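## Task

Take the foam block off the low shelf and set it completely inside the back tote, meaning the tote farther from the bench's open edge (the front tote is the one closest to that edge). Neither tote nor the cartons beneath the bench may be shifted or rotated. The robot must not tip over or be left leaning. The block has to stay in the tote on its own, not held there by the robot.

## Robot and tools

Robot: TidyBot++, a single-arm mobile robot. The base is 0.54 m long, 0.50 m wide and 0.38 m tall on four powered casters. One seven-joint arm with a two-finger gripper sits on top; its shoulder is 0.12 m ahead of the base centre and 0.68 m above the floor. Segments: upper arm 0.42 m, forearm 0.31 m, hand 0.31 m from wrist to the reported hand point. Cameras: base_camera and wrist_camera (the latter looks along the hand). The arm starts folded with the hand pointing down, the hand reaching up to 0.08 m past the base front and the elbow up to 1.15 m high. A downward-pointing hand can reach at most about 0.94 m above the floor, and only near the base.

Frames: the base frame has its origin on the floor below the base centre, x forward, y left, z up. hand_pose is the midpoint between the finger pads in this frame; its z axis runs out along the fingers and the fingers close along its y axis. The odometry frame is the base frame as it was when the scene began; base_odometry counts wheel turns only, so slip looks like travel, and heading is positive to the left, -3.142 to 3.142. base_tilt is in degrees, positive when leaning forward or right.

execute_actions: argument actions is a list holding one action or none (empty list just reports state and images). cameras optionally lists base_camera, wrist_camera or all; omitted or null means all, [] means none. An action may contain base, joints, or both, plus optional speeds; its motions start together.
- base: exactly one key, each a relative offset from where the base last measured itself, not a pose. translate_m: metres straight ahead (+ forward), -2 to 2. strafe_m: metres sideways (+ left), -2 to 2. rotate_rad: radians turning in place (+ counter-clockwise from above), -6.3 to 6.3.
- joints: absolute target angles keyed by name, for the one arm. joint_1_rad (whole arm about vertical, + is clockwise from above, opposite to rotate_rad), any angle. joint_2_rad shoulder, -2.249 to 2.249. joint_3_rad upper-arm roll, any angle (near 3.14, + swings a forward-bent forearm to the right). joint_4_rad elbow, -2.579 to 2.579. joint_5_rad forearm roll, any angle. joint_6_rad wrist, -2.099 to 2.099. joint_7_rad hand roll, any angle (hand down: + is counter-clockwise from above; at 1.57 the fingers open to left and right). gripper_pos 0 (open, gap about 85 mm) to 1 (closed, squeezing about 96-120 N per finger); gap is roughly 85 x (1 - gripper_pos) mm. Done tolerances: ±0.039 rad for joints 1-4, ±0.056 for 5-7, ±0.03 gripper. Any-angle joints go the short way, so turn more than half a turn in steps.
- speeds: caps for this action only: translate_m and strafe_m 0.05 to 0.5 m/s, rotate_rad 0.1 to 1.57 rad/s (top values are defaults). A base move needing more than 8.667 s is refused; no action exceeds 15 s.
Unknown keys or out-of-range values cause refusal with no motion. Omitted joints or base may keep pushing toward older targets.

Planar arm check: with joint_1_rad 0, joint_3_rad 3.14, joint_5_rad 0, the arm lies in the base x-z plane. Angles from vertical (+ leaning forward): upper = j2, forearm = j2 - j4, hand = j2 - j4 - j6. Hand point forward of shoulder = sum of length x sin(angle); above shoulder = sum of length x cos(angle).

wait: seconds 0 to 10; nothing new is commanded; returns state and images. zoom_image: camera (base_camera or wrist_camera) and region [x0, y0, x1, y1] in pixels of that camera's latest full image, origin top-left, at most 504 x 504. finished_scene: scene number (1 or 2); ends that scene irreversibly and reports success; the next scene's task comes in its result.

Result lines: base_status and joint_status tell how each motion ended. done: reached (for the base, wheels turned fully, even if slipping or blocked short). off_target: stopped away from target, maybe still pushing. contact_stop / time_out: target dropped, holding in place. For a gripper at 1, done means empty; off_target means something is held at the shown reading. joint command not followed with a cause line: a self-collision check withheld the arm targets (gripper still acts); those joints read not_followed and may be retried later. on_its_own lists what moved without being commanded. motor_effort gives percent of maximum per motor with the peak in brackets; readings are noisy and offset. ARM HIT: the arm struck the base or itself. MOTOR HOT warns from 60 °C; at 75 °C an OVER-TEMPERATURE FAULT lets the arm sag and keys show limit_stop_at_motor_heat, so resend targets. A torque fault (joints 1-4 limit 104.5 N m, 5-7 limit 51.3 N m) freezes the arm and gripper for 10 s and skips the rest of the call.

Practical cautions: friction leaves joints a little off target; correct by sending last command plus (desired minus read). hand_pose may be 1-2 cm wrong, so trust images. Held loads make the arm sag; never command a loaded joint to its read angle. Fingertips extend about 20 mm past the hand point when closed, so keep clear of the floor. Odometry drifts over many moves. Avoid driving while the arm is caught on something, pushing hard sideways with a raised hand, dropping or slamming objects, and knocking the totes or cartons. Occasionally something may nudge loose objects. Release the item inside the tote and withdraw so it rests there unaided, with the robot upright.

Each tool is called as name(argument=value, ...), one argument or row to a line, values as JSON.

## Session

I'll start by checking the robot's state and camera images.

execute_actions(
  actions=[],
)

Scene clock: 0.00 s.
base_odometry: x=+0.000 y=+0.000 heading=+0.000 (m, m, rad; odometry frame)
base_tilt: forward=-0.6 right=-0.1 (deg)
base_status: not commanded
joint_positions: joint_1_rad=-0.011 joint_2_rad=-0.303 joint_3_rad=+3.183 joint_4_rad=-2.525 joint_5_rad=-0.016 joint_6_rad=-0.870 joint_7_rad=+1.607 gripper_pos=+0.000
joint_status: not commanded
motor_effort: joint_1_rad=+0 joint_2_rad=-1 joint_3_rad=+0 joint_4_rad=+13 joint_5_rad=+1 joint_6_rad=+1 joint_7_rad=-1 (%)
hand_pose: x=+0.2593 y=+0.0024 z=+0.5820 quat_wxyz=(-0.012, +1.000, -0.002, +0.025) (m; base frame)
pictures: base_camera, wrist_camera
Images, in order (width x height): base_camera 644x364, wrist_camera 644x476.

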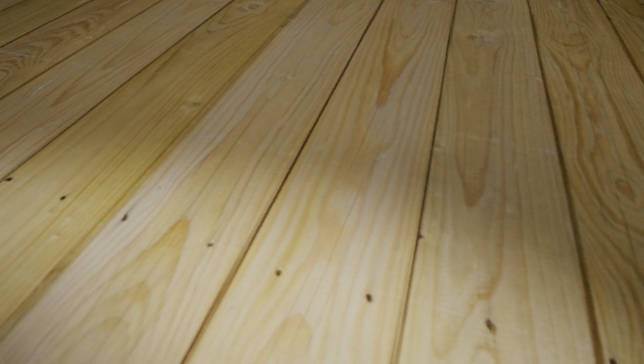

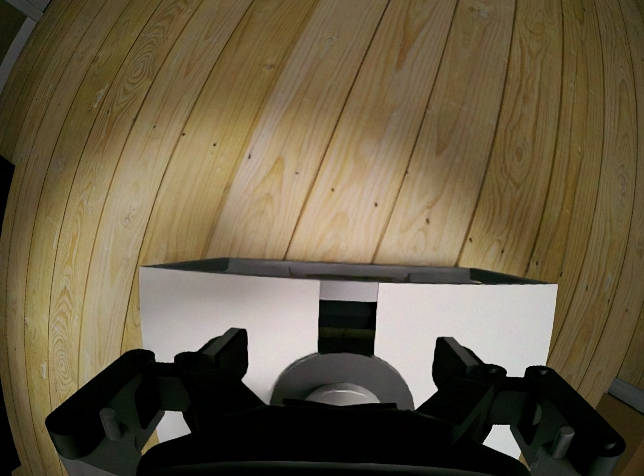

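execute_actions(
  actions=[
    {"joints": {"joint_6_rad": 0.25}},
  ],
)

Scene clock: 6.47 s.
base_odometry: x=+0.000 y=+0.000 heading=+0.000 (m, m, rad; odometry frame)
base_tilt: forward=-0.6 right=-0.1 (deg)
base_status: not commanded
joint_positions: joint_1_rad=-0.011 joint_2_rad=-0.303 joint_3_rad=+3.183 joint_4_rad=-2.525 joint_5_rad=-0.016 joint_6_rad=+0.251 joint_7_rad=+1.607 gripper_pos=+0.000
joint_status: all done
motor_effort: joint_1_rad=+0(0) joint_2_rad=-6(6) joint_3_rad=+0(0) joint_4_rad=+17(17) joint_5_rad=+1(1) joint_6_rad=+7(8) joint_7_rad=+0(0) (%)
hand_pose: x=+0.5306 y=-0.0130 z=+0.7716 quat_wxyz=(+0.010, +0.834, -0.008, +0.552) (m; base frame)
pictures: base_camera, wrist_camera
Images, in order (width x height): base_camera 644x364, wrist_camera 644x476.

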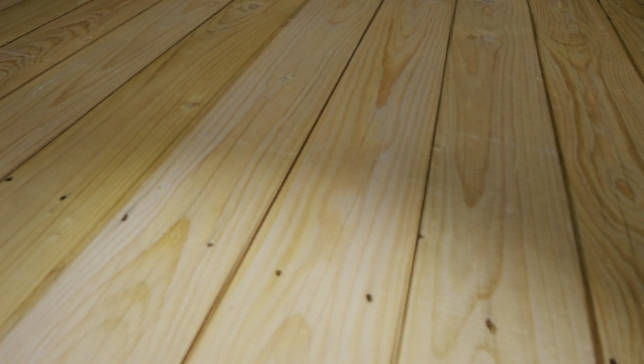

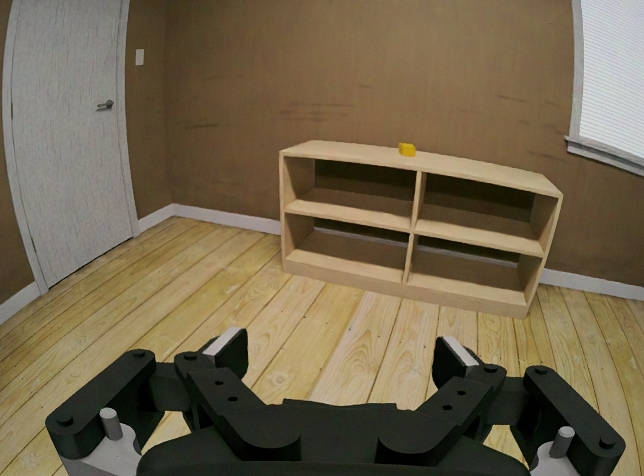

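zoom_image(
  camera="wrist_camera",
  region=[270, 110, 580, 330],
)

execute_actions(
  actions=[
    {"joints": {"joint_1_rad": 1.2}},
  ],
  cameras=["wrist_camera"],
)

Region (270, 110, 580, 330) of wrist_camera's 644x476 image, scaled by 1.626; it fills the top 358 rows of this view, and the rest is white.

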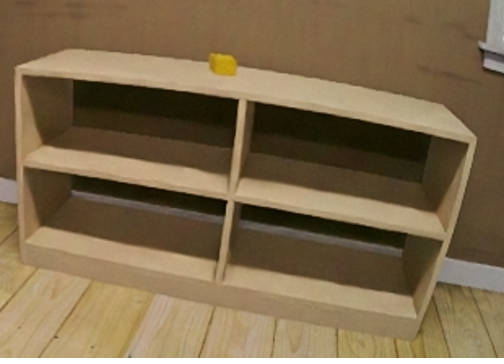

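Scene clock: 11.33 s.
base_odometry: x=+0.000 y=+0.000 heading=+0.000 (m, m, rad; odometry frame)
base_tilt: forward=-0.6 right=-0.1 (deg)
base_status: not commanded
joint_positions: joint_1_rad=+1.177 joint_2_rad=-0.303 joint_3_rad=+3.183 joint_4_rad=-2.525 joint_5_rad=-0.016 joint_6_rad=+0.251 joint_7_rad=+1.607 gripper_pos=+0.000
joint_status: all done
motor_effort: joint_1_rad=+1(0) joint_2_rad=-5(5) joint_3_rad=+0(1) joint_4_rad=+17(17) joint_5_rad=+1(1) joint_6_rad=+7(7) joint_7_rad=-1(1) (%)
hand_pose: x=+0.2609 y=-0.3866 z=+0.7716 quat_wxyz=(+0.317, +0.686, -0.473, +0.452) (m; base frame)
pictures: wrist_camera
Images, in order (width x height): wrist_camera 644x476.

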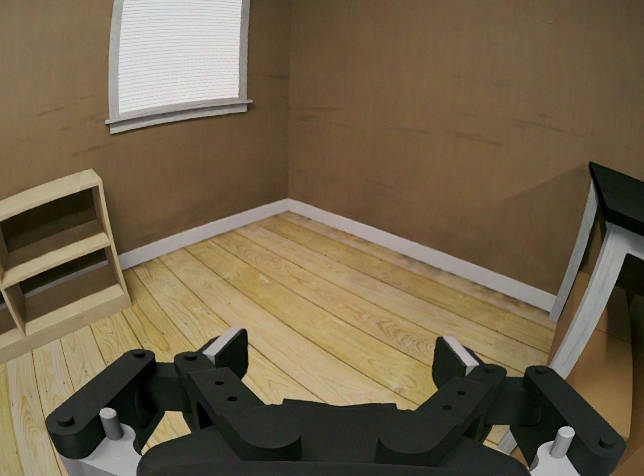

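execute_actions(
  actions=[
    {"base": {"translate_m": 0.6}, "joints": {"joint_1_rad": 2.5, "joint_6_rad": 0.35}},
  ],
)

Scene clock: 46.80 s.
base_odometry: x=+0.600 y=+0.000 heading=+0.001 (m, m, rad; odometry frame)
base_tilt: forward=-0.6 right=-0.1 (deg)
base_status: done
joint_positions: joint_1_rad=+2.476 joint_2_rad=-0.303 joint_3_rad=+3.183 joint_4_rad=-2.525 joint_5_rad=-0.016 joint_6_rad=+0.328 joint_7_rad=+1.607 gripper_pos=+0.000
joint_status: all done
motor_effort: joint_1_rad=+0(1) joint_2_rad=-6(6) joint_3_rad=+0(1) joint_4_rad=+17(18) joint_5_rad=+1(1) joint_6_rad=+7(8) joint_7_rad=-1(0) (%)
hand_pose: x=-0.2226 y=-0.2448 z=+0.7940 quat_wxyz=(+0.557, +0.253, -0.771, +0.177) (m; base frame)
pictures: base_camera, wrist_camera
Images, in order (width x height): base_camera 644x364, wrist_camera 644x476.

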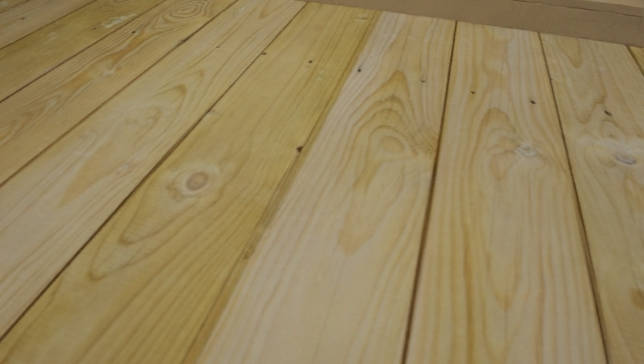

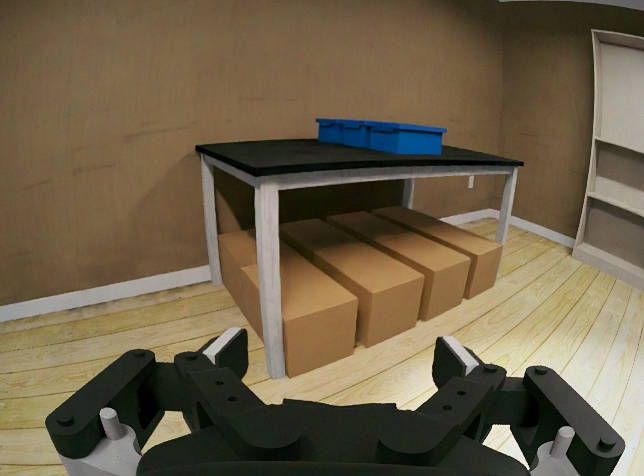

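zoom_image(
  camera="wrist_camera",
  region=[290, 95, 470, 185],
)

Region (290, 95, 470, 185) of wrist_camera's 644x476 image, scaled by 2.800.

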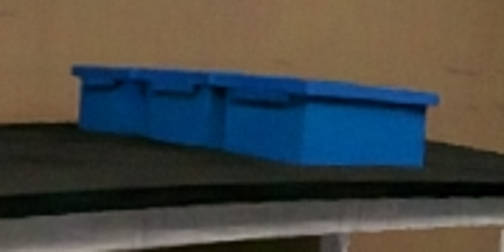

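execute_actions(
  actions=[
    {"base": {"rotate_rad": -0.35}, "joints": {"joint_1_rad": 0.0, "joint_3_rad": 3.14, "joint_5_rad": 0.0, "joint_7_rad": 1.57}},
  ],
)

Scene clock: 126.60 s.
base_odometry: x=+0.600 y=+0.000 heading=-0.349 (m, m, rad; odometry frame)
base_tilt: forward=-0.6 right=-0.1 (deg)
base_status: done
joint_positions: joint_1_rad=+0.023 joint_2_rad=-0.303 joint_3_rad=+3.158 joint_4_rad=-2.525 joint_5_rad=-0.016 joint_6_rad=+0.329 joint_7_rad=+1.597 gripper_pos=+0.000
joint_status: all done
motor_effort: joint_1_rad=+1(0) joint_2_rad=-6(6) joint_3_rad=+0(1) joint_4_rad=+17(17) joint_5_rad=+1(2) joint_6_rad=+7(8) joint_7_rad=-1(0) (%)
hand_pose: x=+0.5387 y=-0.0174 z=+0.7943 quat_wxyz=(+0.015, +0.811, -0.015, +0.584) (m; base frame)
pictures: base_camera, wrist_camera
Images, in order (width x height): base_camera 644x364, wrist_camera 644x476.

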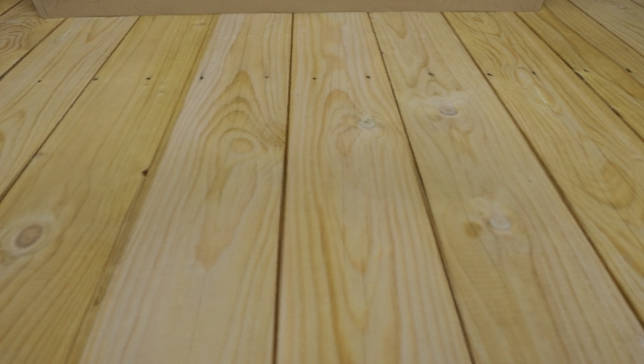

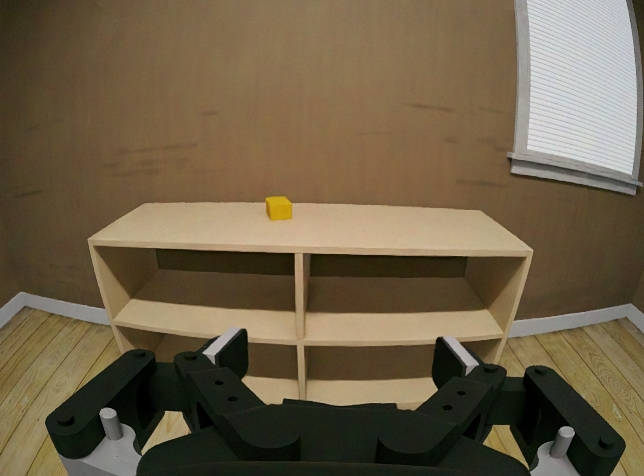

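zoom_image(
  camera="wrist_camera",
  region=[230, 170, 350, 260],
)

Region (230, 170, 350, 260) of wrist_camera's 644x476 image, scaled by 4.200; it fills the top 378 rows of this view, and the rest is white.

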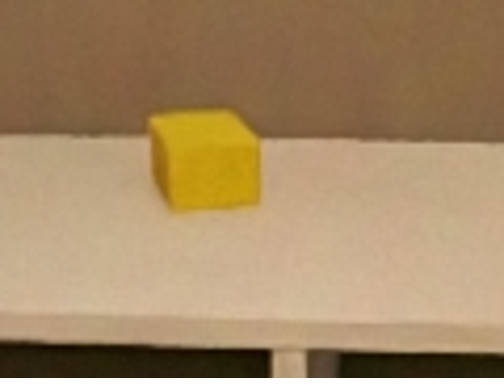

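execute_actions(
  actions=[
    {"base": {"translate_m": 0.52}, "joints": {"joint_1_rad": -0.35, "joint_2_rad": 0.29, "joint_3_rad": 3.13, "joint_4_rad": -1.89, "joint_5_rad": 0.01, "joint_6_rad": -0.10, "joint_7_rad": 1.55}},
  ],
)

Scene clock: 193.53 s.
base_odometry: x=+1.089 y=-0.178 heading=-0.349 (m, m, rad; odometry frame)
base_tilt: forward=-0.6 right=-0.1 (deg)
base_status: done
joint_positions: joint_1_rad=-0.325 joint_2_rad=+0.289 joint_3_rad=+3.149 joint_4_rad=-1.905 joint_5_rad=-0.016 joint_6_rad=-0.079 joint_7_rad=+1.576 gripper_pos=+0.000
joint_status: all done
motor_effort: joint_1_rad=+1(0) joint_2_rad=-25(27) joint_3_rad=+0(1) joint_4_rad=+17(19) joint_5_rad=+1(2) joint_6_rad=+6(6) joint_7_rad=-1(0) (%)
hand_pose: x=+0.7004 y=+0.1936 z=+0.7007 quat_wxyz=(-0.069, +0.896, +0.140, +0.415) (m; base frame)
pictures: base_camera, wrist_camera
Images, in order (width x height): base_camera 644x364, wrist_camera 644x476.

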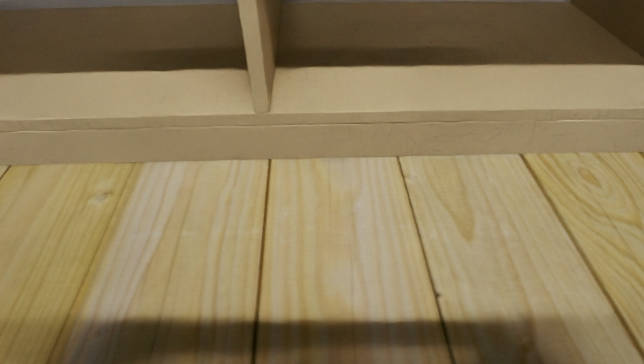

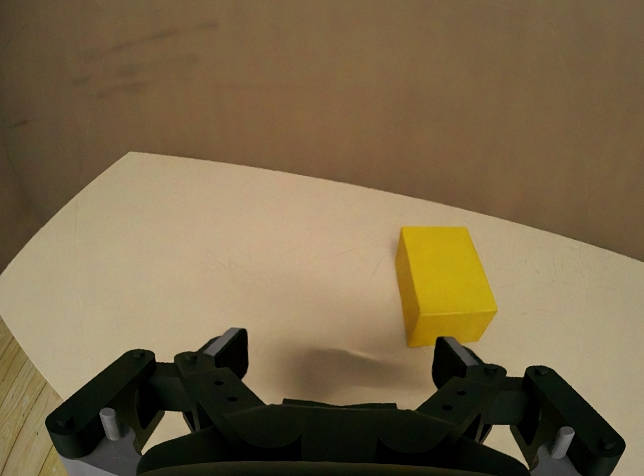

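execute_actions(
  actions=[
    {"base": {"strafe_m": -0.09}},
  ],
  cameras=["wrist_camera"],
)

Scene clock: 229.63 s.
base_odometry: x=+1.058 y=-0.263 heading=-0.349 (m, m, rad; odometry frame)
base_tilt: forward=-0.6 right=-0.1 (deg)
base_status: done
joint_positions: joint_1_rad=-0.334 joint_2_rad=+0.289 joint_3_rad=+3.142 joint_4_rad=-1.905 joint_5_rad=-0.016 joint_6_rad=-0.080 joint_7_rad=+1.576 gripper_pos=+0.000
joint_status: not commanded
motor_effort: joint_1_rad=+1(3) joint_2_rad=-25(26) joint_3_rad=+0(3) joint_4_rad=+16(17) joint_5_rad=+1(1) joint_6_rad=+6(6) joint_7_rad=+0(1) (%)
hand_pose: x=+0.6972 y=+0.2022 z=+0.7005 quat_wxyz=(-0.072, +0.896, +0.146, +0.414) (m; base frame)
pictures: wrist_camera
Images, in order (width x height): wrist_camera 644x476.

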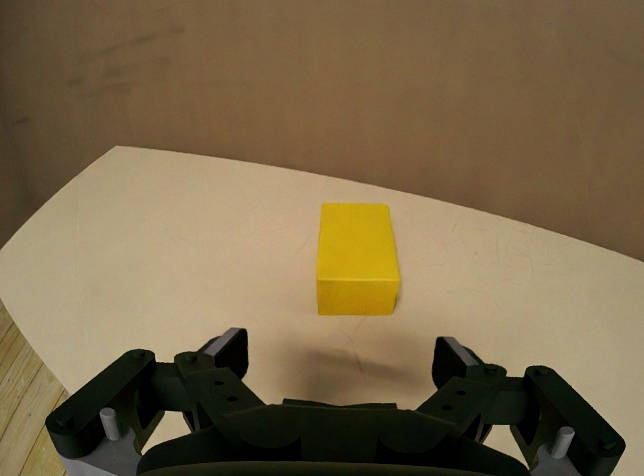

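execute_actions(
  actions=[
    {"joints": {"joint_1_rad": -0.297, "joint_2_rad": 0.59, "joint_4_rad": -1.59}},
  ],
  cameras=["wrist_camera"],
)

Scene clock: 248.97 s.
base_odometry: x=+1.058 y=-0.263 heading=-0.349 (m, m, rad; odometry frame)
base_tilt: forward=-0.6 right=-0.1 (deg)
base_status: not commanded
joint_positions: joint_1_rad=-0.321 joint_2_rad=+0.587 joint_3_rad=+3.142 joint_4_rad=-1.611 joint_5_rad=-0.016 joint_6_rad=-0.080 joint_7_rad=+1.576 gripper_pos=+0.000
joint_status: all done
motor_effort: joint_1_rad=+0(1) joint_2_rad=-34(37) joint_3_rad=-1(1) joint_4_rad=+16(17) joint_5_rad=+1(1) joint_6_rad=+6(6) joint_7_rad=+0(1) (%)
hand_pose: x=+0.8059 y=+0.2298 z=+0.6456 quat_wxyz=(-0.069, +0.897, +0.140, +0.413) (m; base frame)
pictures: wrist_camera
Images, in order (width x height): wrist_camera 644x476.

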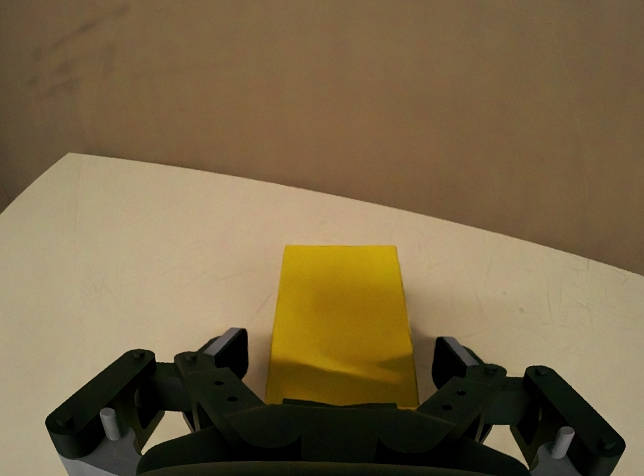

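execute_actions(
  actions=[
    {"joints": {"joint_2_rad": 0.61}},
  ],
  cameras=["wrist_camera"],
)

Scene clock: 263.90 s.
base_odometry: x=+1.058 y=-0.263 heading=-0.349 (m, m, rad; odometry frame)
base_tilt: forward=-0.6 right=-0.1 (deg)
base_status: not commanded
joint_positions: joint_1_rad=-0.321 joint_2_rad=+0.597 joint_3_rad=+3.142 joint_4_rad=-1.609 joint_5_rad=-0.016 joint_6_rad=-0.080 joint_7_rad=+1.576 gripper_pos=+0.000
joint_status: all done
motor_effort: joint_1_rad=+1(0) joint_2_rad=-35(35) joint_3_rad=-1(1) joint_4_rad=+17(17) joint_5_rad=+1(1) joint_6_rad=+6(6) joint_7_rad=+0(0) (%)
hand_pose: x=+0.8062 y=+0.2299 z=+0.6391 quat_wxyz=(-0.069, +0.899, +0.141, +0.409) (m; base frame)
pictures: wrist_camera
Images, in order (width x height): wrist_camera 644x476.

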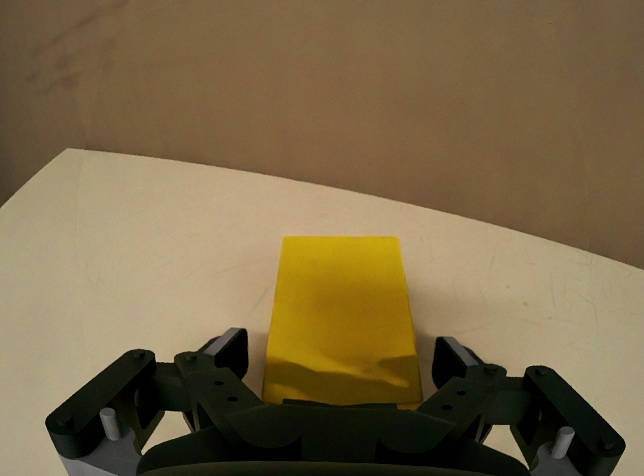

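execute_actions(
  actions=[
    {"joints": {"joint_2_rad": 0.619, "gripper_pos": 1.0}},
  ],
  cameras=["wrist_camera"],
)

Scene clock: 267.97 s.
base_odometry: x=+1.058 y=-0.263 heading=-0.349 (m, m, rad; odometry frame)
base_tilt: forward=-0.6 right=-0.1 (deg)
base_status: not commanded
joint_positions: joint_1_rad=-0.321 joint_2_rad=+0.605 joint_3_rad=+3.142 joint_4_rad=-1.603 joint_5_rad=-0.016 joint_6_rad=-0.080 joint_7_rad=+1.576 gripper_pos=+0.373
joint_status: gripper_pos off_target (ended at +0.373, target +1.000); the others done
motor_effort: joint_1_rad=+1(0) joint_2_rad=-33(36) joint_3_rad=+0(1) joint_4_rad=+15(17) joint_5_rad=+1(1) joint_6_rad=+5(6) joint_7_rad=+0(0) (%)
hand_pose: x=+0.8079 y=+0.2305 z=+0.6362 quat_wxyz=(-0.069, +0.899, +0.141, +0.408) (m; base frame)
pictures: wrist_camera
Images, in order (width x height): wrist_camera 644x476.

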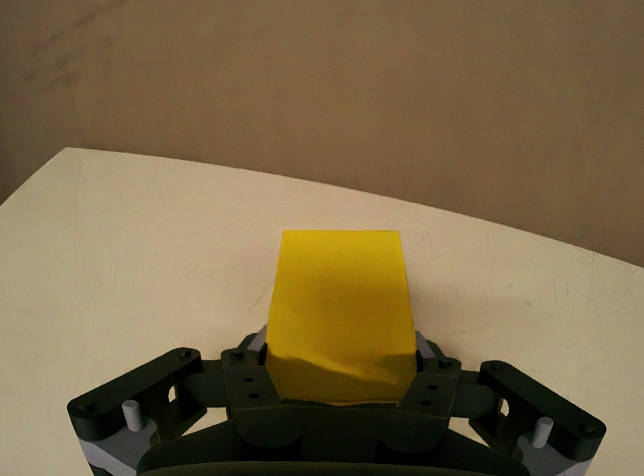

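execute_actions(
  actions=[
    {"base": {"translate_m": -1.64}, "joints": {"joint_1_rad": 1.6, "joint_2_rad": -0.1, "joint_4_rad": -1.3, "joint_6_rad": -0.9}},
  ],
)

Scene clock: 304.03 s.
base_odometry: x=-0.483 y=+0.298 heading=-0.350 (m, m, rad; odometry frame)
base_tilt: forward=-0.6 right=-0.1 (deg)
base_status: done
joint_positions: joint_1_rad=+1.582 joint_2_rad=-0.085 joint_3_rad=+3.139 joint_4_rad=-1.322 joint_5_rad=-0.016 joint_6_rad=-0.881 joint_7_rad=+1.576 gripper_pos=+0.373
joint_status: all done
motor_effort: joint_1_rad=+1(4) joint_2_rad=-15(39) joint_3_rad=+0(3) joint_4_rad=+20(19) joint_5_rad=+1(0) joint_6_rad=+7(7) joint_7_rad=+0(1) (%)
hand_pose: x=+0.1197 y=-0.5271 z=+1.0423 quat_wxyz=(+0.343, +0.614, -0.619, +0.350) (m; base frame)
pictures: base_camera, wrist_camera
Images, in order (width x height): base_camera 644x364, wrist_camera 644x476.

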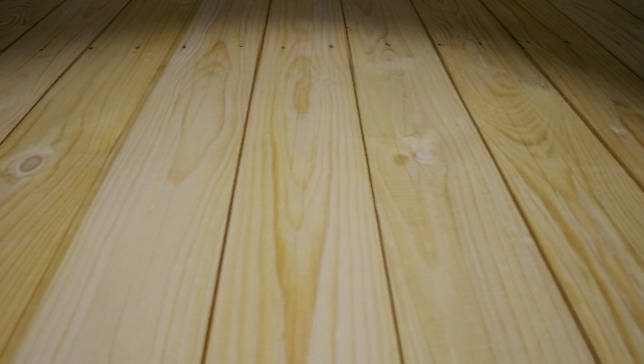

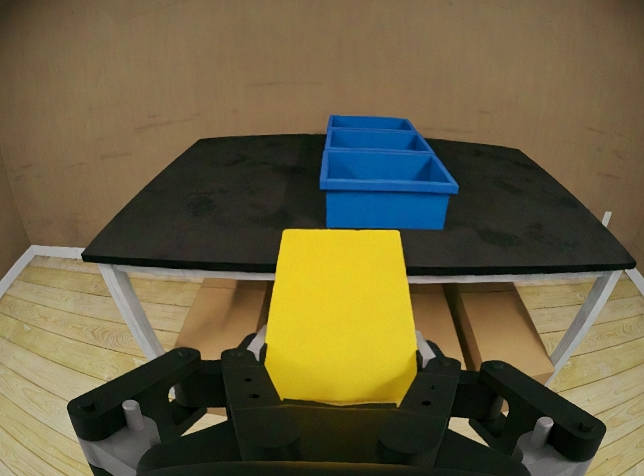

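zoom_image(
  camera="wrist_camera",
  region=[300, 100, 480, 240],
)

Region (300, 100, 480, 240) of wrist_camera's 644x476 image, scaled by 2.800.

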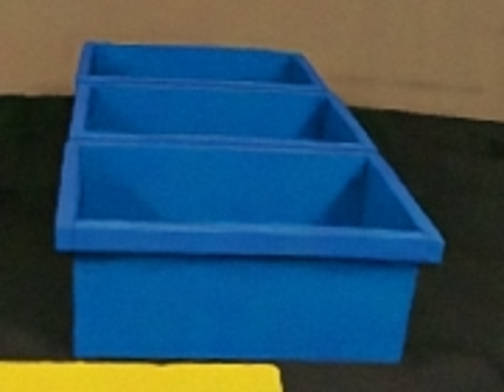

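zoom_image(
  camera="wrist_camera",
  region=[380, 200, 644, 400],
)

zoom_image(
  camera="wrist_camera",
  region=[60, 200, 324, 420],
)

Region (380, 200, 644, 400) of wrist_camera's 644x476 image, scaled by 1.909; it fills the top 382 rows of this view, and the rest is white.

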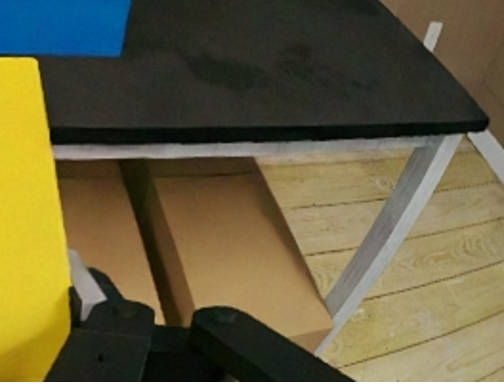

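Region (60, 200, 324, 420) of wrist_camera's 644x476 image, scaled by 1.909.

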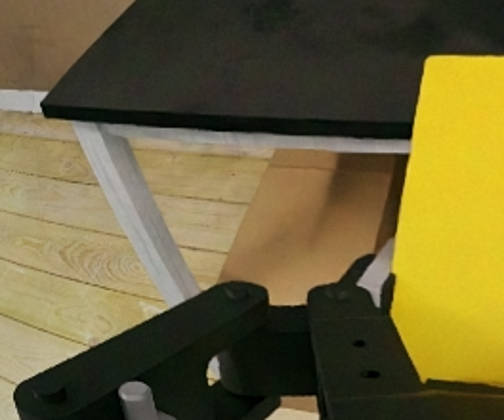

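execute_actions(
  actions=[
    {"base": {"rotate_rad": -1.571}, "joints": {"joint_1_rad": -0.022, "joint_2_rad": -0.05, "joint_4_rad": -1.2, "joint_6_rad": -1.05}},
  ],
)

Scene clock: 426.87 s.
base_odometry: x=-0.483 y=+0.298 heading=-1.920 (m, m, rad; odometry frame)
base_tilt: forward=-0.6 right=-0.1 (deg)
base_status: done
joint_positions: joint_1_rad=-0.001 joint_2_rad=-0.067 joint_3_rad=+3.138 joint_4_rad=-1.224 joint_5_rad=-0.016 joint_6_rad=-1.030 joint_7_rad=+1.576 gripper_pos=+0.373
joint_status: all done
motor_effort: joint_1_rad=+1(2) joint_2_rad=-15(17) joint_3_rad=+0(2) joint_4_rad=+19(19) joint_5_rad=+1(0) joint_6_rad=+7(7) joint_7_rad=+0(0) (%)
hand_pose: x=+0.6325 y=+0.0077 z=+1.0485 quat_wxyz=(-0.008, +0.888, +0.004, +0.460) (m; base frame)
pictures: base_camera, wrist_camera
Images, in order (width x height): base_camera 644x364, wrist_camera 644x476.

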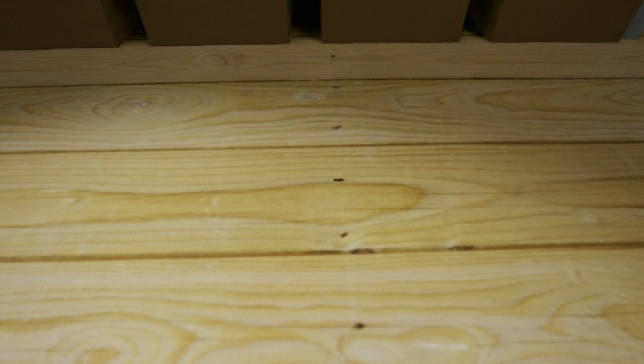

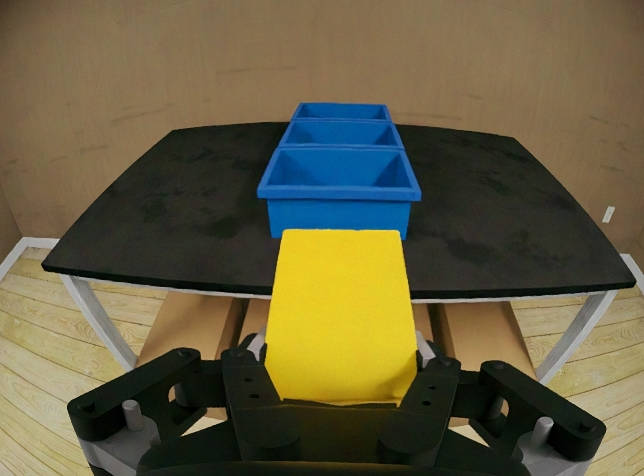

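zoom_image(
  camera="wrist_camera",
  region=[250, 90, 430, 310],
)

Region (250, 90, 430, 310) of wrist_camera's 644x476 image, scaled by 2.291; it fills the left 412 columns of this view, and the rest is white.

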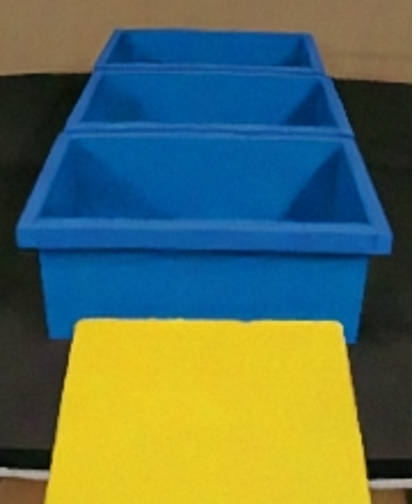

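execute_actions(
  actions=[
    {"base": {"translate_m": 0.60}},
  ],
)

Scene clock: 463.87 s.
base_odometry: x=-0.689 y=-0.265 heading=-1.921 (m, m, rad; odometry frame)
base_tilt: forward=-0.6 right=-0.1 (deg)
base_status: done
joint_positions: joint_1_rad=-0.001 joint_2_rad=-0.050 joint_3_rad=+3.138 joint_4_rad=-1.219 joint_5_rad=-0.016 joint_6_rad=-1.035 joint_7_rad=+1.576 gripper_pos=+0.373
joint_status: not commanded
motor_effort: joint_1_rad=+1(2) joint_2_rad=-16(19) joint_3_rad=+0(1) joint_4_rad=+19(19) joint_5_rad=+1(1) joint_6_rad=+7(7) joint_7_rad=-1(0) (%)
hand_pose: x=+0.6382 y=+0.0077 z=+1.0410 quat_wxyz=(-0.008, +0.892, +0.004, +0.452) (m; base frame)
pictures: base_camera, wrist_camera
Images, in order (width x height): base_camera 644x364, wrist_camera 644x476.

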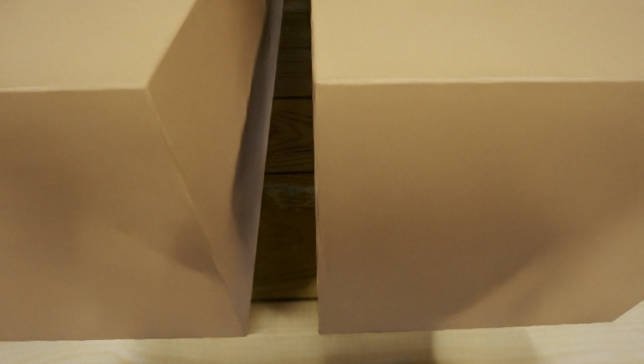

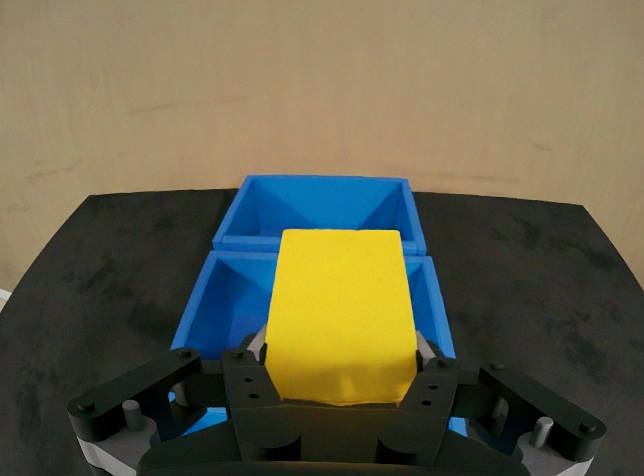

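zoom_image(
  camera="wrist_camera",
  region=[190, 160, 450, 300],
)

Region (190, 160, 450, 300) of wrist_camera's 644x476 image, scaled by 1.938; it fills the top 271 rows of this view, and the rest is white.

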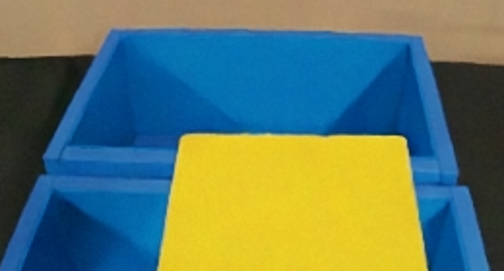

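execute_actions(
  actions=[
    {"base": {"translate_m": 0.07}, "speeds": {"translate_m": 0.15}, "joints": {"joint_1_rad": -0.072, "joint_2_rad": 0.725, "joint_4_rad": -0.35, "joint_6_rad": -0.98}},
  ],
)

Scene clock: 578.90 s.
base_odometry: x=-0.714 y=-0.331 heading=-1.921 (m, m, rad; odometry frame)
base_tilt: forward=-0.6 right=-0.1 (deg)
base_status: done
joint_positions: joint_1_rad=-0.046 joint_2_rad=+0.725 joint_3_rad=+3.138 joint_4_rad=-0.373 joint_5_rad=-0.016 joint_6_rad=-1.004 joint_7_rad=+1.576 gripper_pos=+0.373
joint_status: all done
motor_effort: joint_1_rad=+0(0) joint_2_rad=-41(42) joint_3_rad=-1(1) joint_4_rad=+18(19) joint_5_rad=+1(1) joint_6_rad=+7(7) joint_7_rad=+0(0) (%)
hand_pose: x=+0.9449 y=+0.0449 z=+0.9825 quat_wxyz=(-0.020, +0.868, +0.022, +0.496) (m; base frame)
pictures: base_camera, wrist_camera
Images, in order (width x height): base_camera 644x364, wrist_camera 644x476.

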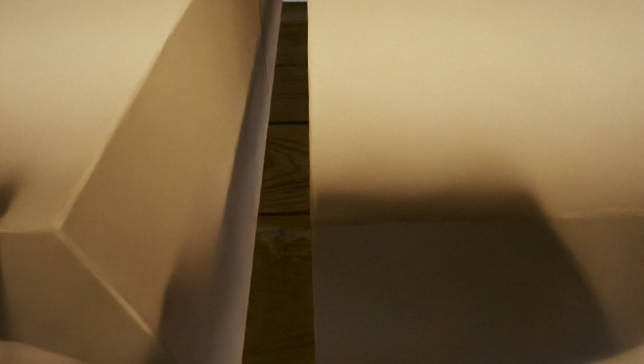

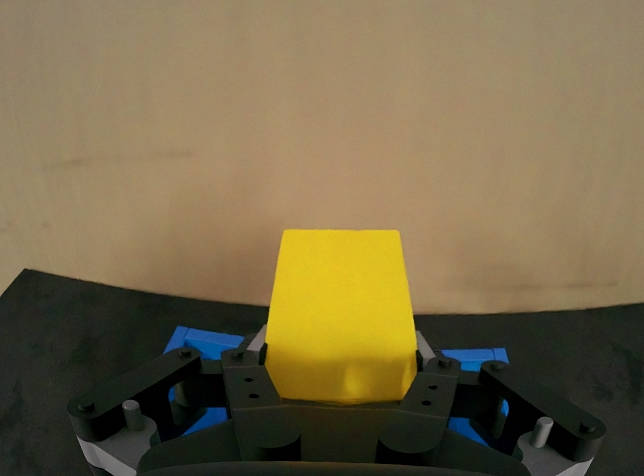

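execute_actions(
  actions=[
    {"joints": {"joint_4_rad": -0.59}},
  ],
  cameras=["wrist_camera"],
)

Scene clock: 605.97 s.
base_odometry: x=-0.714 y=-0.331 heading=-1.921 (m, m, rad; odometry frame)
base_tilt: forward=-0.6 right=-0.1 (deg)
base_status: not commanded
joint_positions: joint_1_rad=-0.046 joint_2_rad=+0.730 joint_3_rad=+3.138 joint_4_rad=-0.581 joint_5_rad=-0.016 joint_6_rad=-1.001 joint_7_rad=+1.576 gripper_pos=+0.373
joint_status: all done
motor_effort: joint_1_rad=+1(0) joint_2_rad=-41(44) joint_3_rad=-1(1) joint_4_rad=+19(21) joint_5_rad=+1(1) joint_6_rad=+6(7) joint_7_rad=+0(0) (%)
hand_pose: x=+0.9318 y=+0.0445 z=+0.8661 quat_wxyz=(-0.018, +0.915, +0.023, +0.403) (m; base frame)
pictures: wrist_camera
Images, in order (width x height): wrist_camera 644x476.

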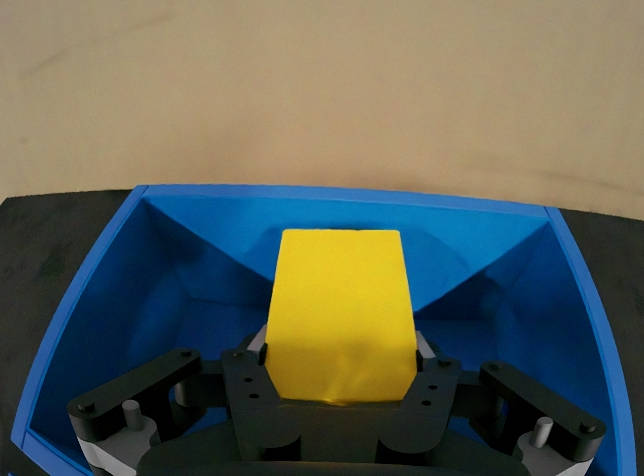

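zoom_image(
  camera="wrist_camera",
  region=[0, 356, 160, 476],
)

Region (0, 356, 160, 476) of wrist_camera's 644x476 image, scaled by 3.150; it fills the top 378 rows of this view, and the rest is white.

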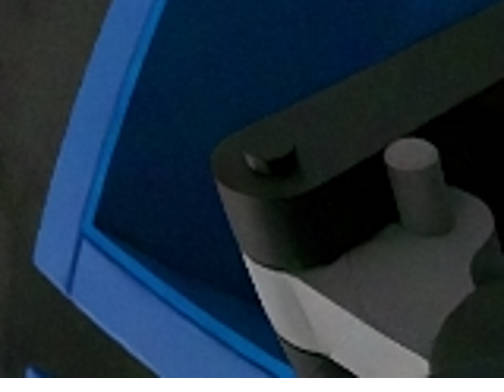

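execute_actions(
  actions=[
    {"joints": {"joint_2_rad": 0.768, "joint_6_rad": -0.95}},
  ],
  cameras=["wrist_camera"],
)

Scene clock: 644.37 s.
base_odometry: x=-0.714 y=-0.331 heading=-1.921 (m, m, rad; odometry frame)
base_tilt: forward=-0.6 right=-0.1 (deg)
base_status: not commanded
joint_positions: joint_1_rad=-0.046 joint_2_rad=+0.762 joint_3_rad=+3.138 joint_4_rad=-0.581 joint_5_rad=-0.016 joint_6_rad=-0.972 joint_7_rad=+1.576 gripper_pos=+0.373
joint_status: all done
motor_effort: joint_1_rad=+1(0) joint_2_rad=-42(43) joint_3_rad=-1(1) joint_4_rad=+19(20) joint_5_rad=+1(1) joint_6_rad=+6(6) joint_7_rad=+0(0) (%)
hand_pose: x=+0.9435 y=+0.0449 z=+0.8463 quat_wxyz=(-0.017, +0.915, +0.023, +0.401) (m; base frame)
pictures: wrist_camera
Images, in order (width x height): wrist_camera 644x476.

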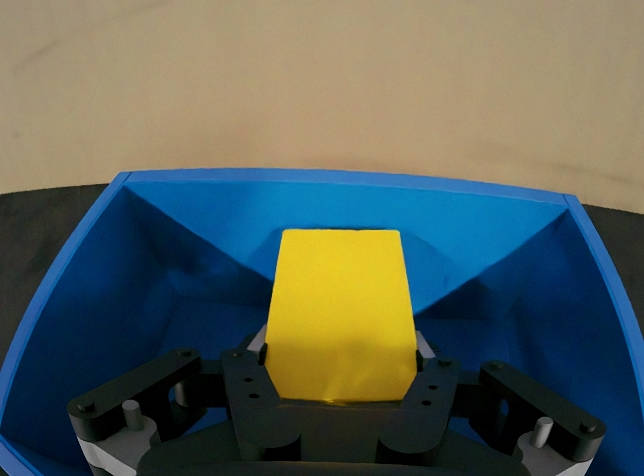

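zoom_image(
  camera="wrist_camera",
  region=[0, 326, 200, 476],
)

zoom_image(
  camera="wrist_camera",
  region=[100, 150, 604, 400],
)

Region (0, 326, 200, 476) of wrist_camera's 644x476 image, scaled by 2.520; it fills the top 378 rows of this view, and the rest is white.

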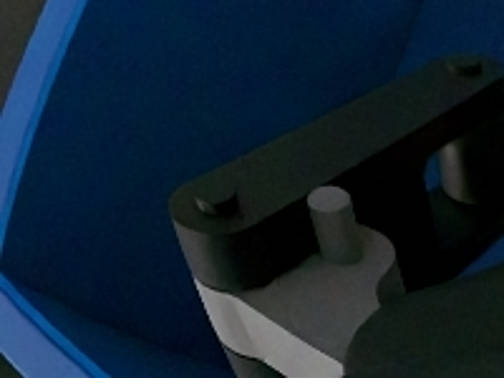

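Region (100, 150, 604, 400) of wrist_camera's 644x476 image, scaled by 1.000; it fills the top 250 rows of this view, and the rest is white.

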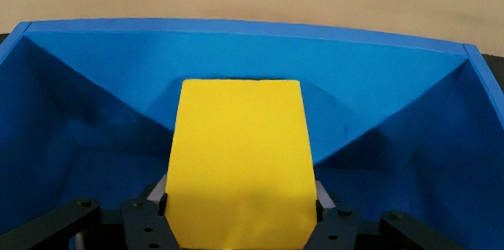

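execute_actions(
  actions=[
    {"joints": {"gripper_pos": 0.1}},
  ],
  cameras=["wrist_camera"],
)

Scene clock: 661.37 s.
base_odometry: x=-0.714 y=-0.331 heading=-1.921 (m, m, rad; odometry frame)
base_tilt: forward=-0.6 right=-0.1 (deg)
base_status: not commanded
joint_positions: joint_1_rad=-0.046 joint_2_rad=+0.762 joint_3_rad=+3.138 joint_4_rad=-0.581 joint_5_rad=-0.016 joint_6_rad=-0.972 joint_7_rad=+1.576 gripper_pos=+0.100
joint_status: all done
motor_effort: joint_1_rad=+0(0) joint_2_rad=-41(42) joint_3_rad=-1(1) joint_4_rad=+18(19) joint_5_rad=+1(1) joint_6_rad=+6(6) joint_7_rad=-1(1) (%)
hand_pose: x=+0.9435 y=+0.0449 z=+0.8463 quat_wxyz=(-0.017, +0.915, +0.023, +0.401) (m; base frame)
pictures: wrist_camera
Images, in order (width x height): wrist_camera 644x476.

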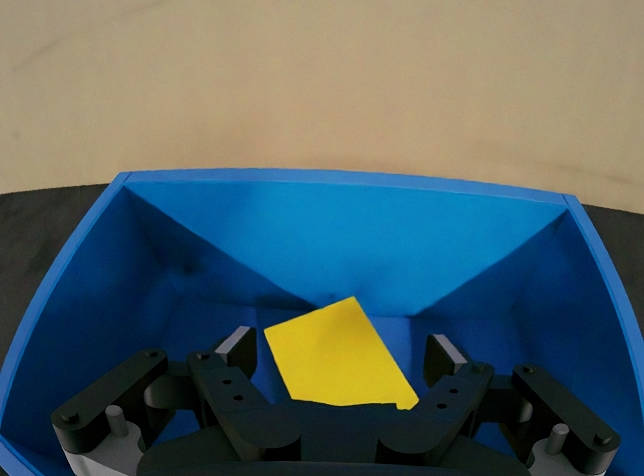

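execute_actions(
  actions=[
    {"joints": {"joint_2_rad": 0.52, "joint_6_rad": -1.15}},
  ],
  cameras=["wrist_camera"],
)

Scene clock: 665.73 s.
base_odometry: x=-0.713 y=-0.331 heading=-1.921 (m, m, rad; odometry frame)
base_tilt: forward=-0.6 right=-0.1 (deg)
base_status: not commanded
joint_positions: joint_1_rad=-0.046 joint_2_rad=+0.514 joint_3_rad=+3.138 joint_4_rad=-0.582 joint_5_rad=-0.016 joint_6_rad=-1.128 joint_7_rad=+1.576 gripper_pos=+0.100
joint_status: all done
motor_effort: joint_1_rad=+1(0) joint_2_rad=-34(46) joint_3_rad=-1(1) joint_4_rad=+18(21) joint_5_rad=+1(1) joint_6_rad=+6(6) joint_7_rad=-1(0) (%)
hand_pose: x=+0.8515 y=+0.0411 z=+1.0027 quat_wxyz=(-0.018, +0.896, +0.024, +0.442) (m; base frame)
pictures: wrist_camera
Images, in order (width x height): wrist_camera 644x476.

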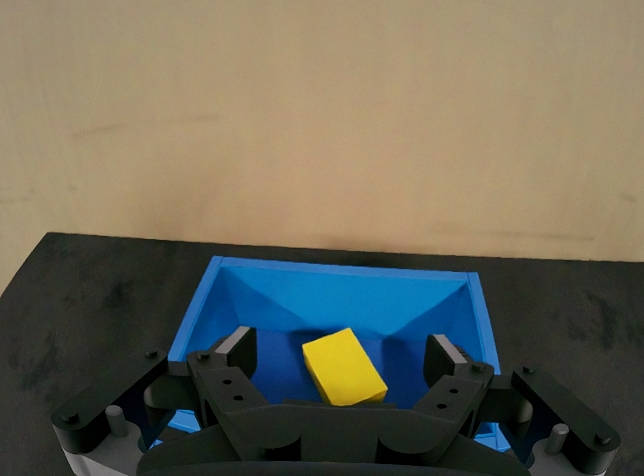

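finished_scene(
  scene=1,
)

The scene is finished: the task was done.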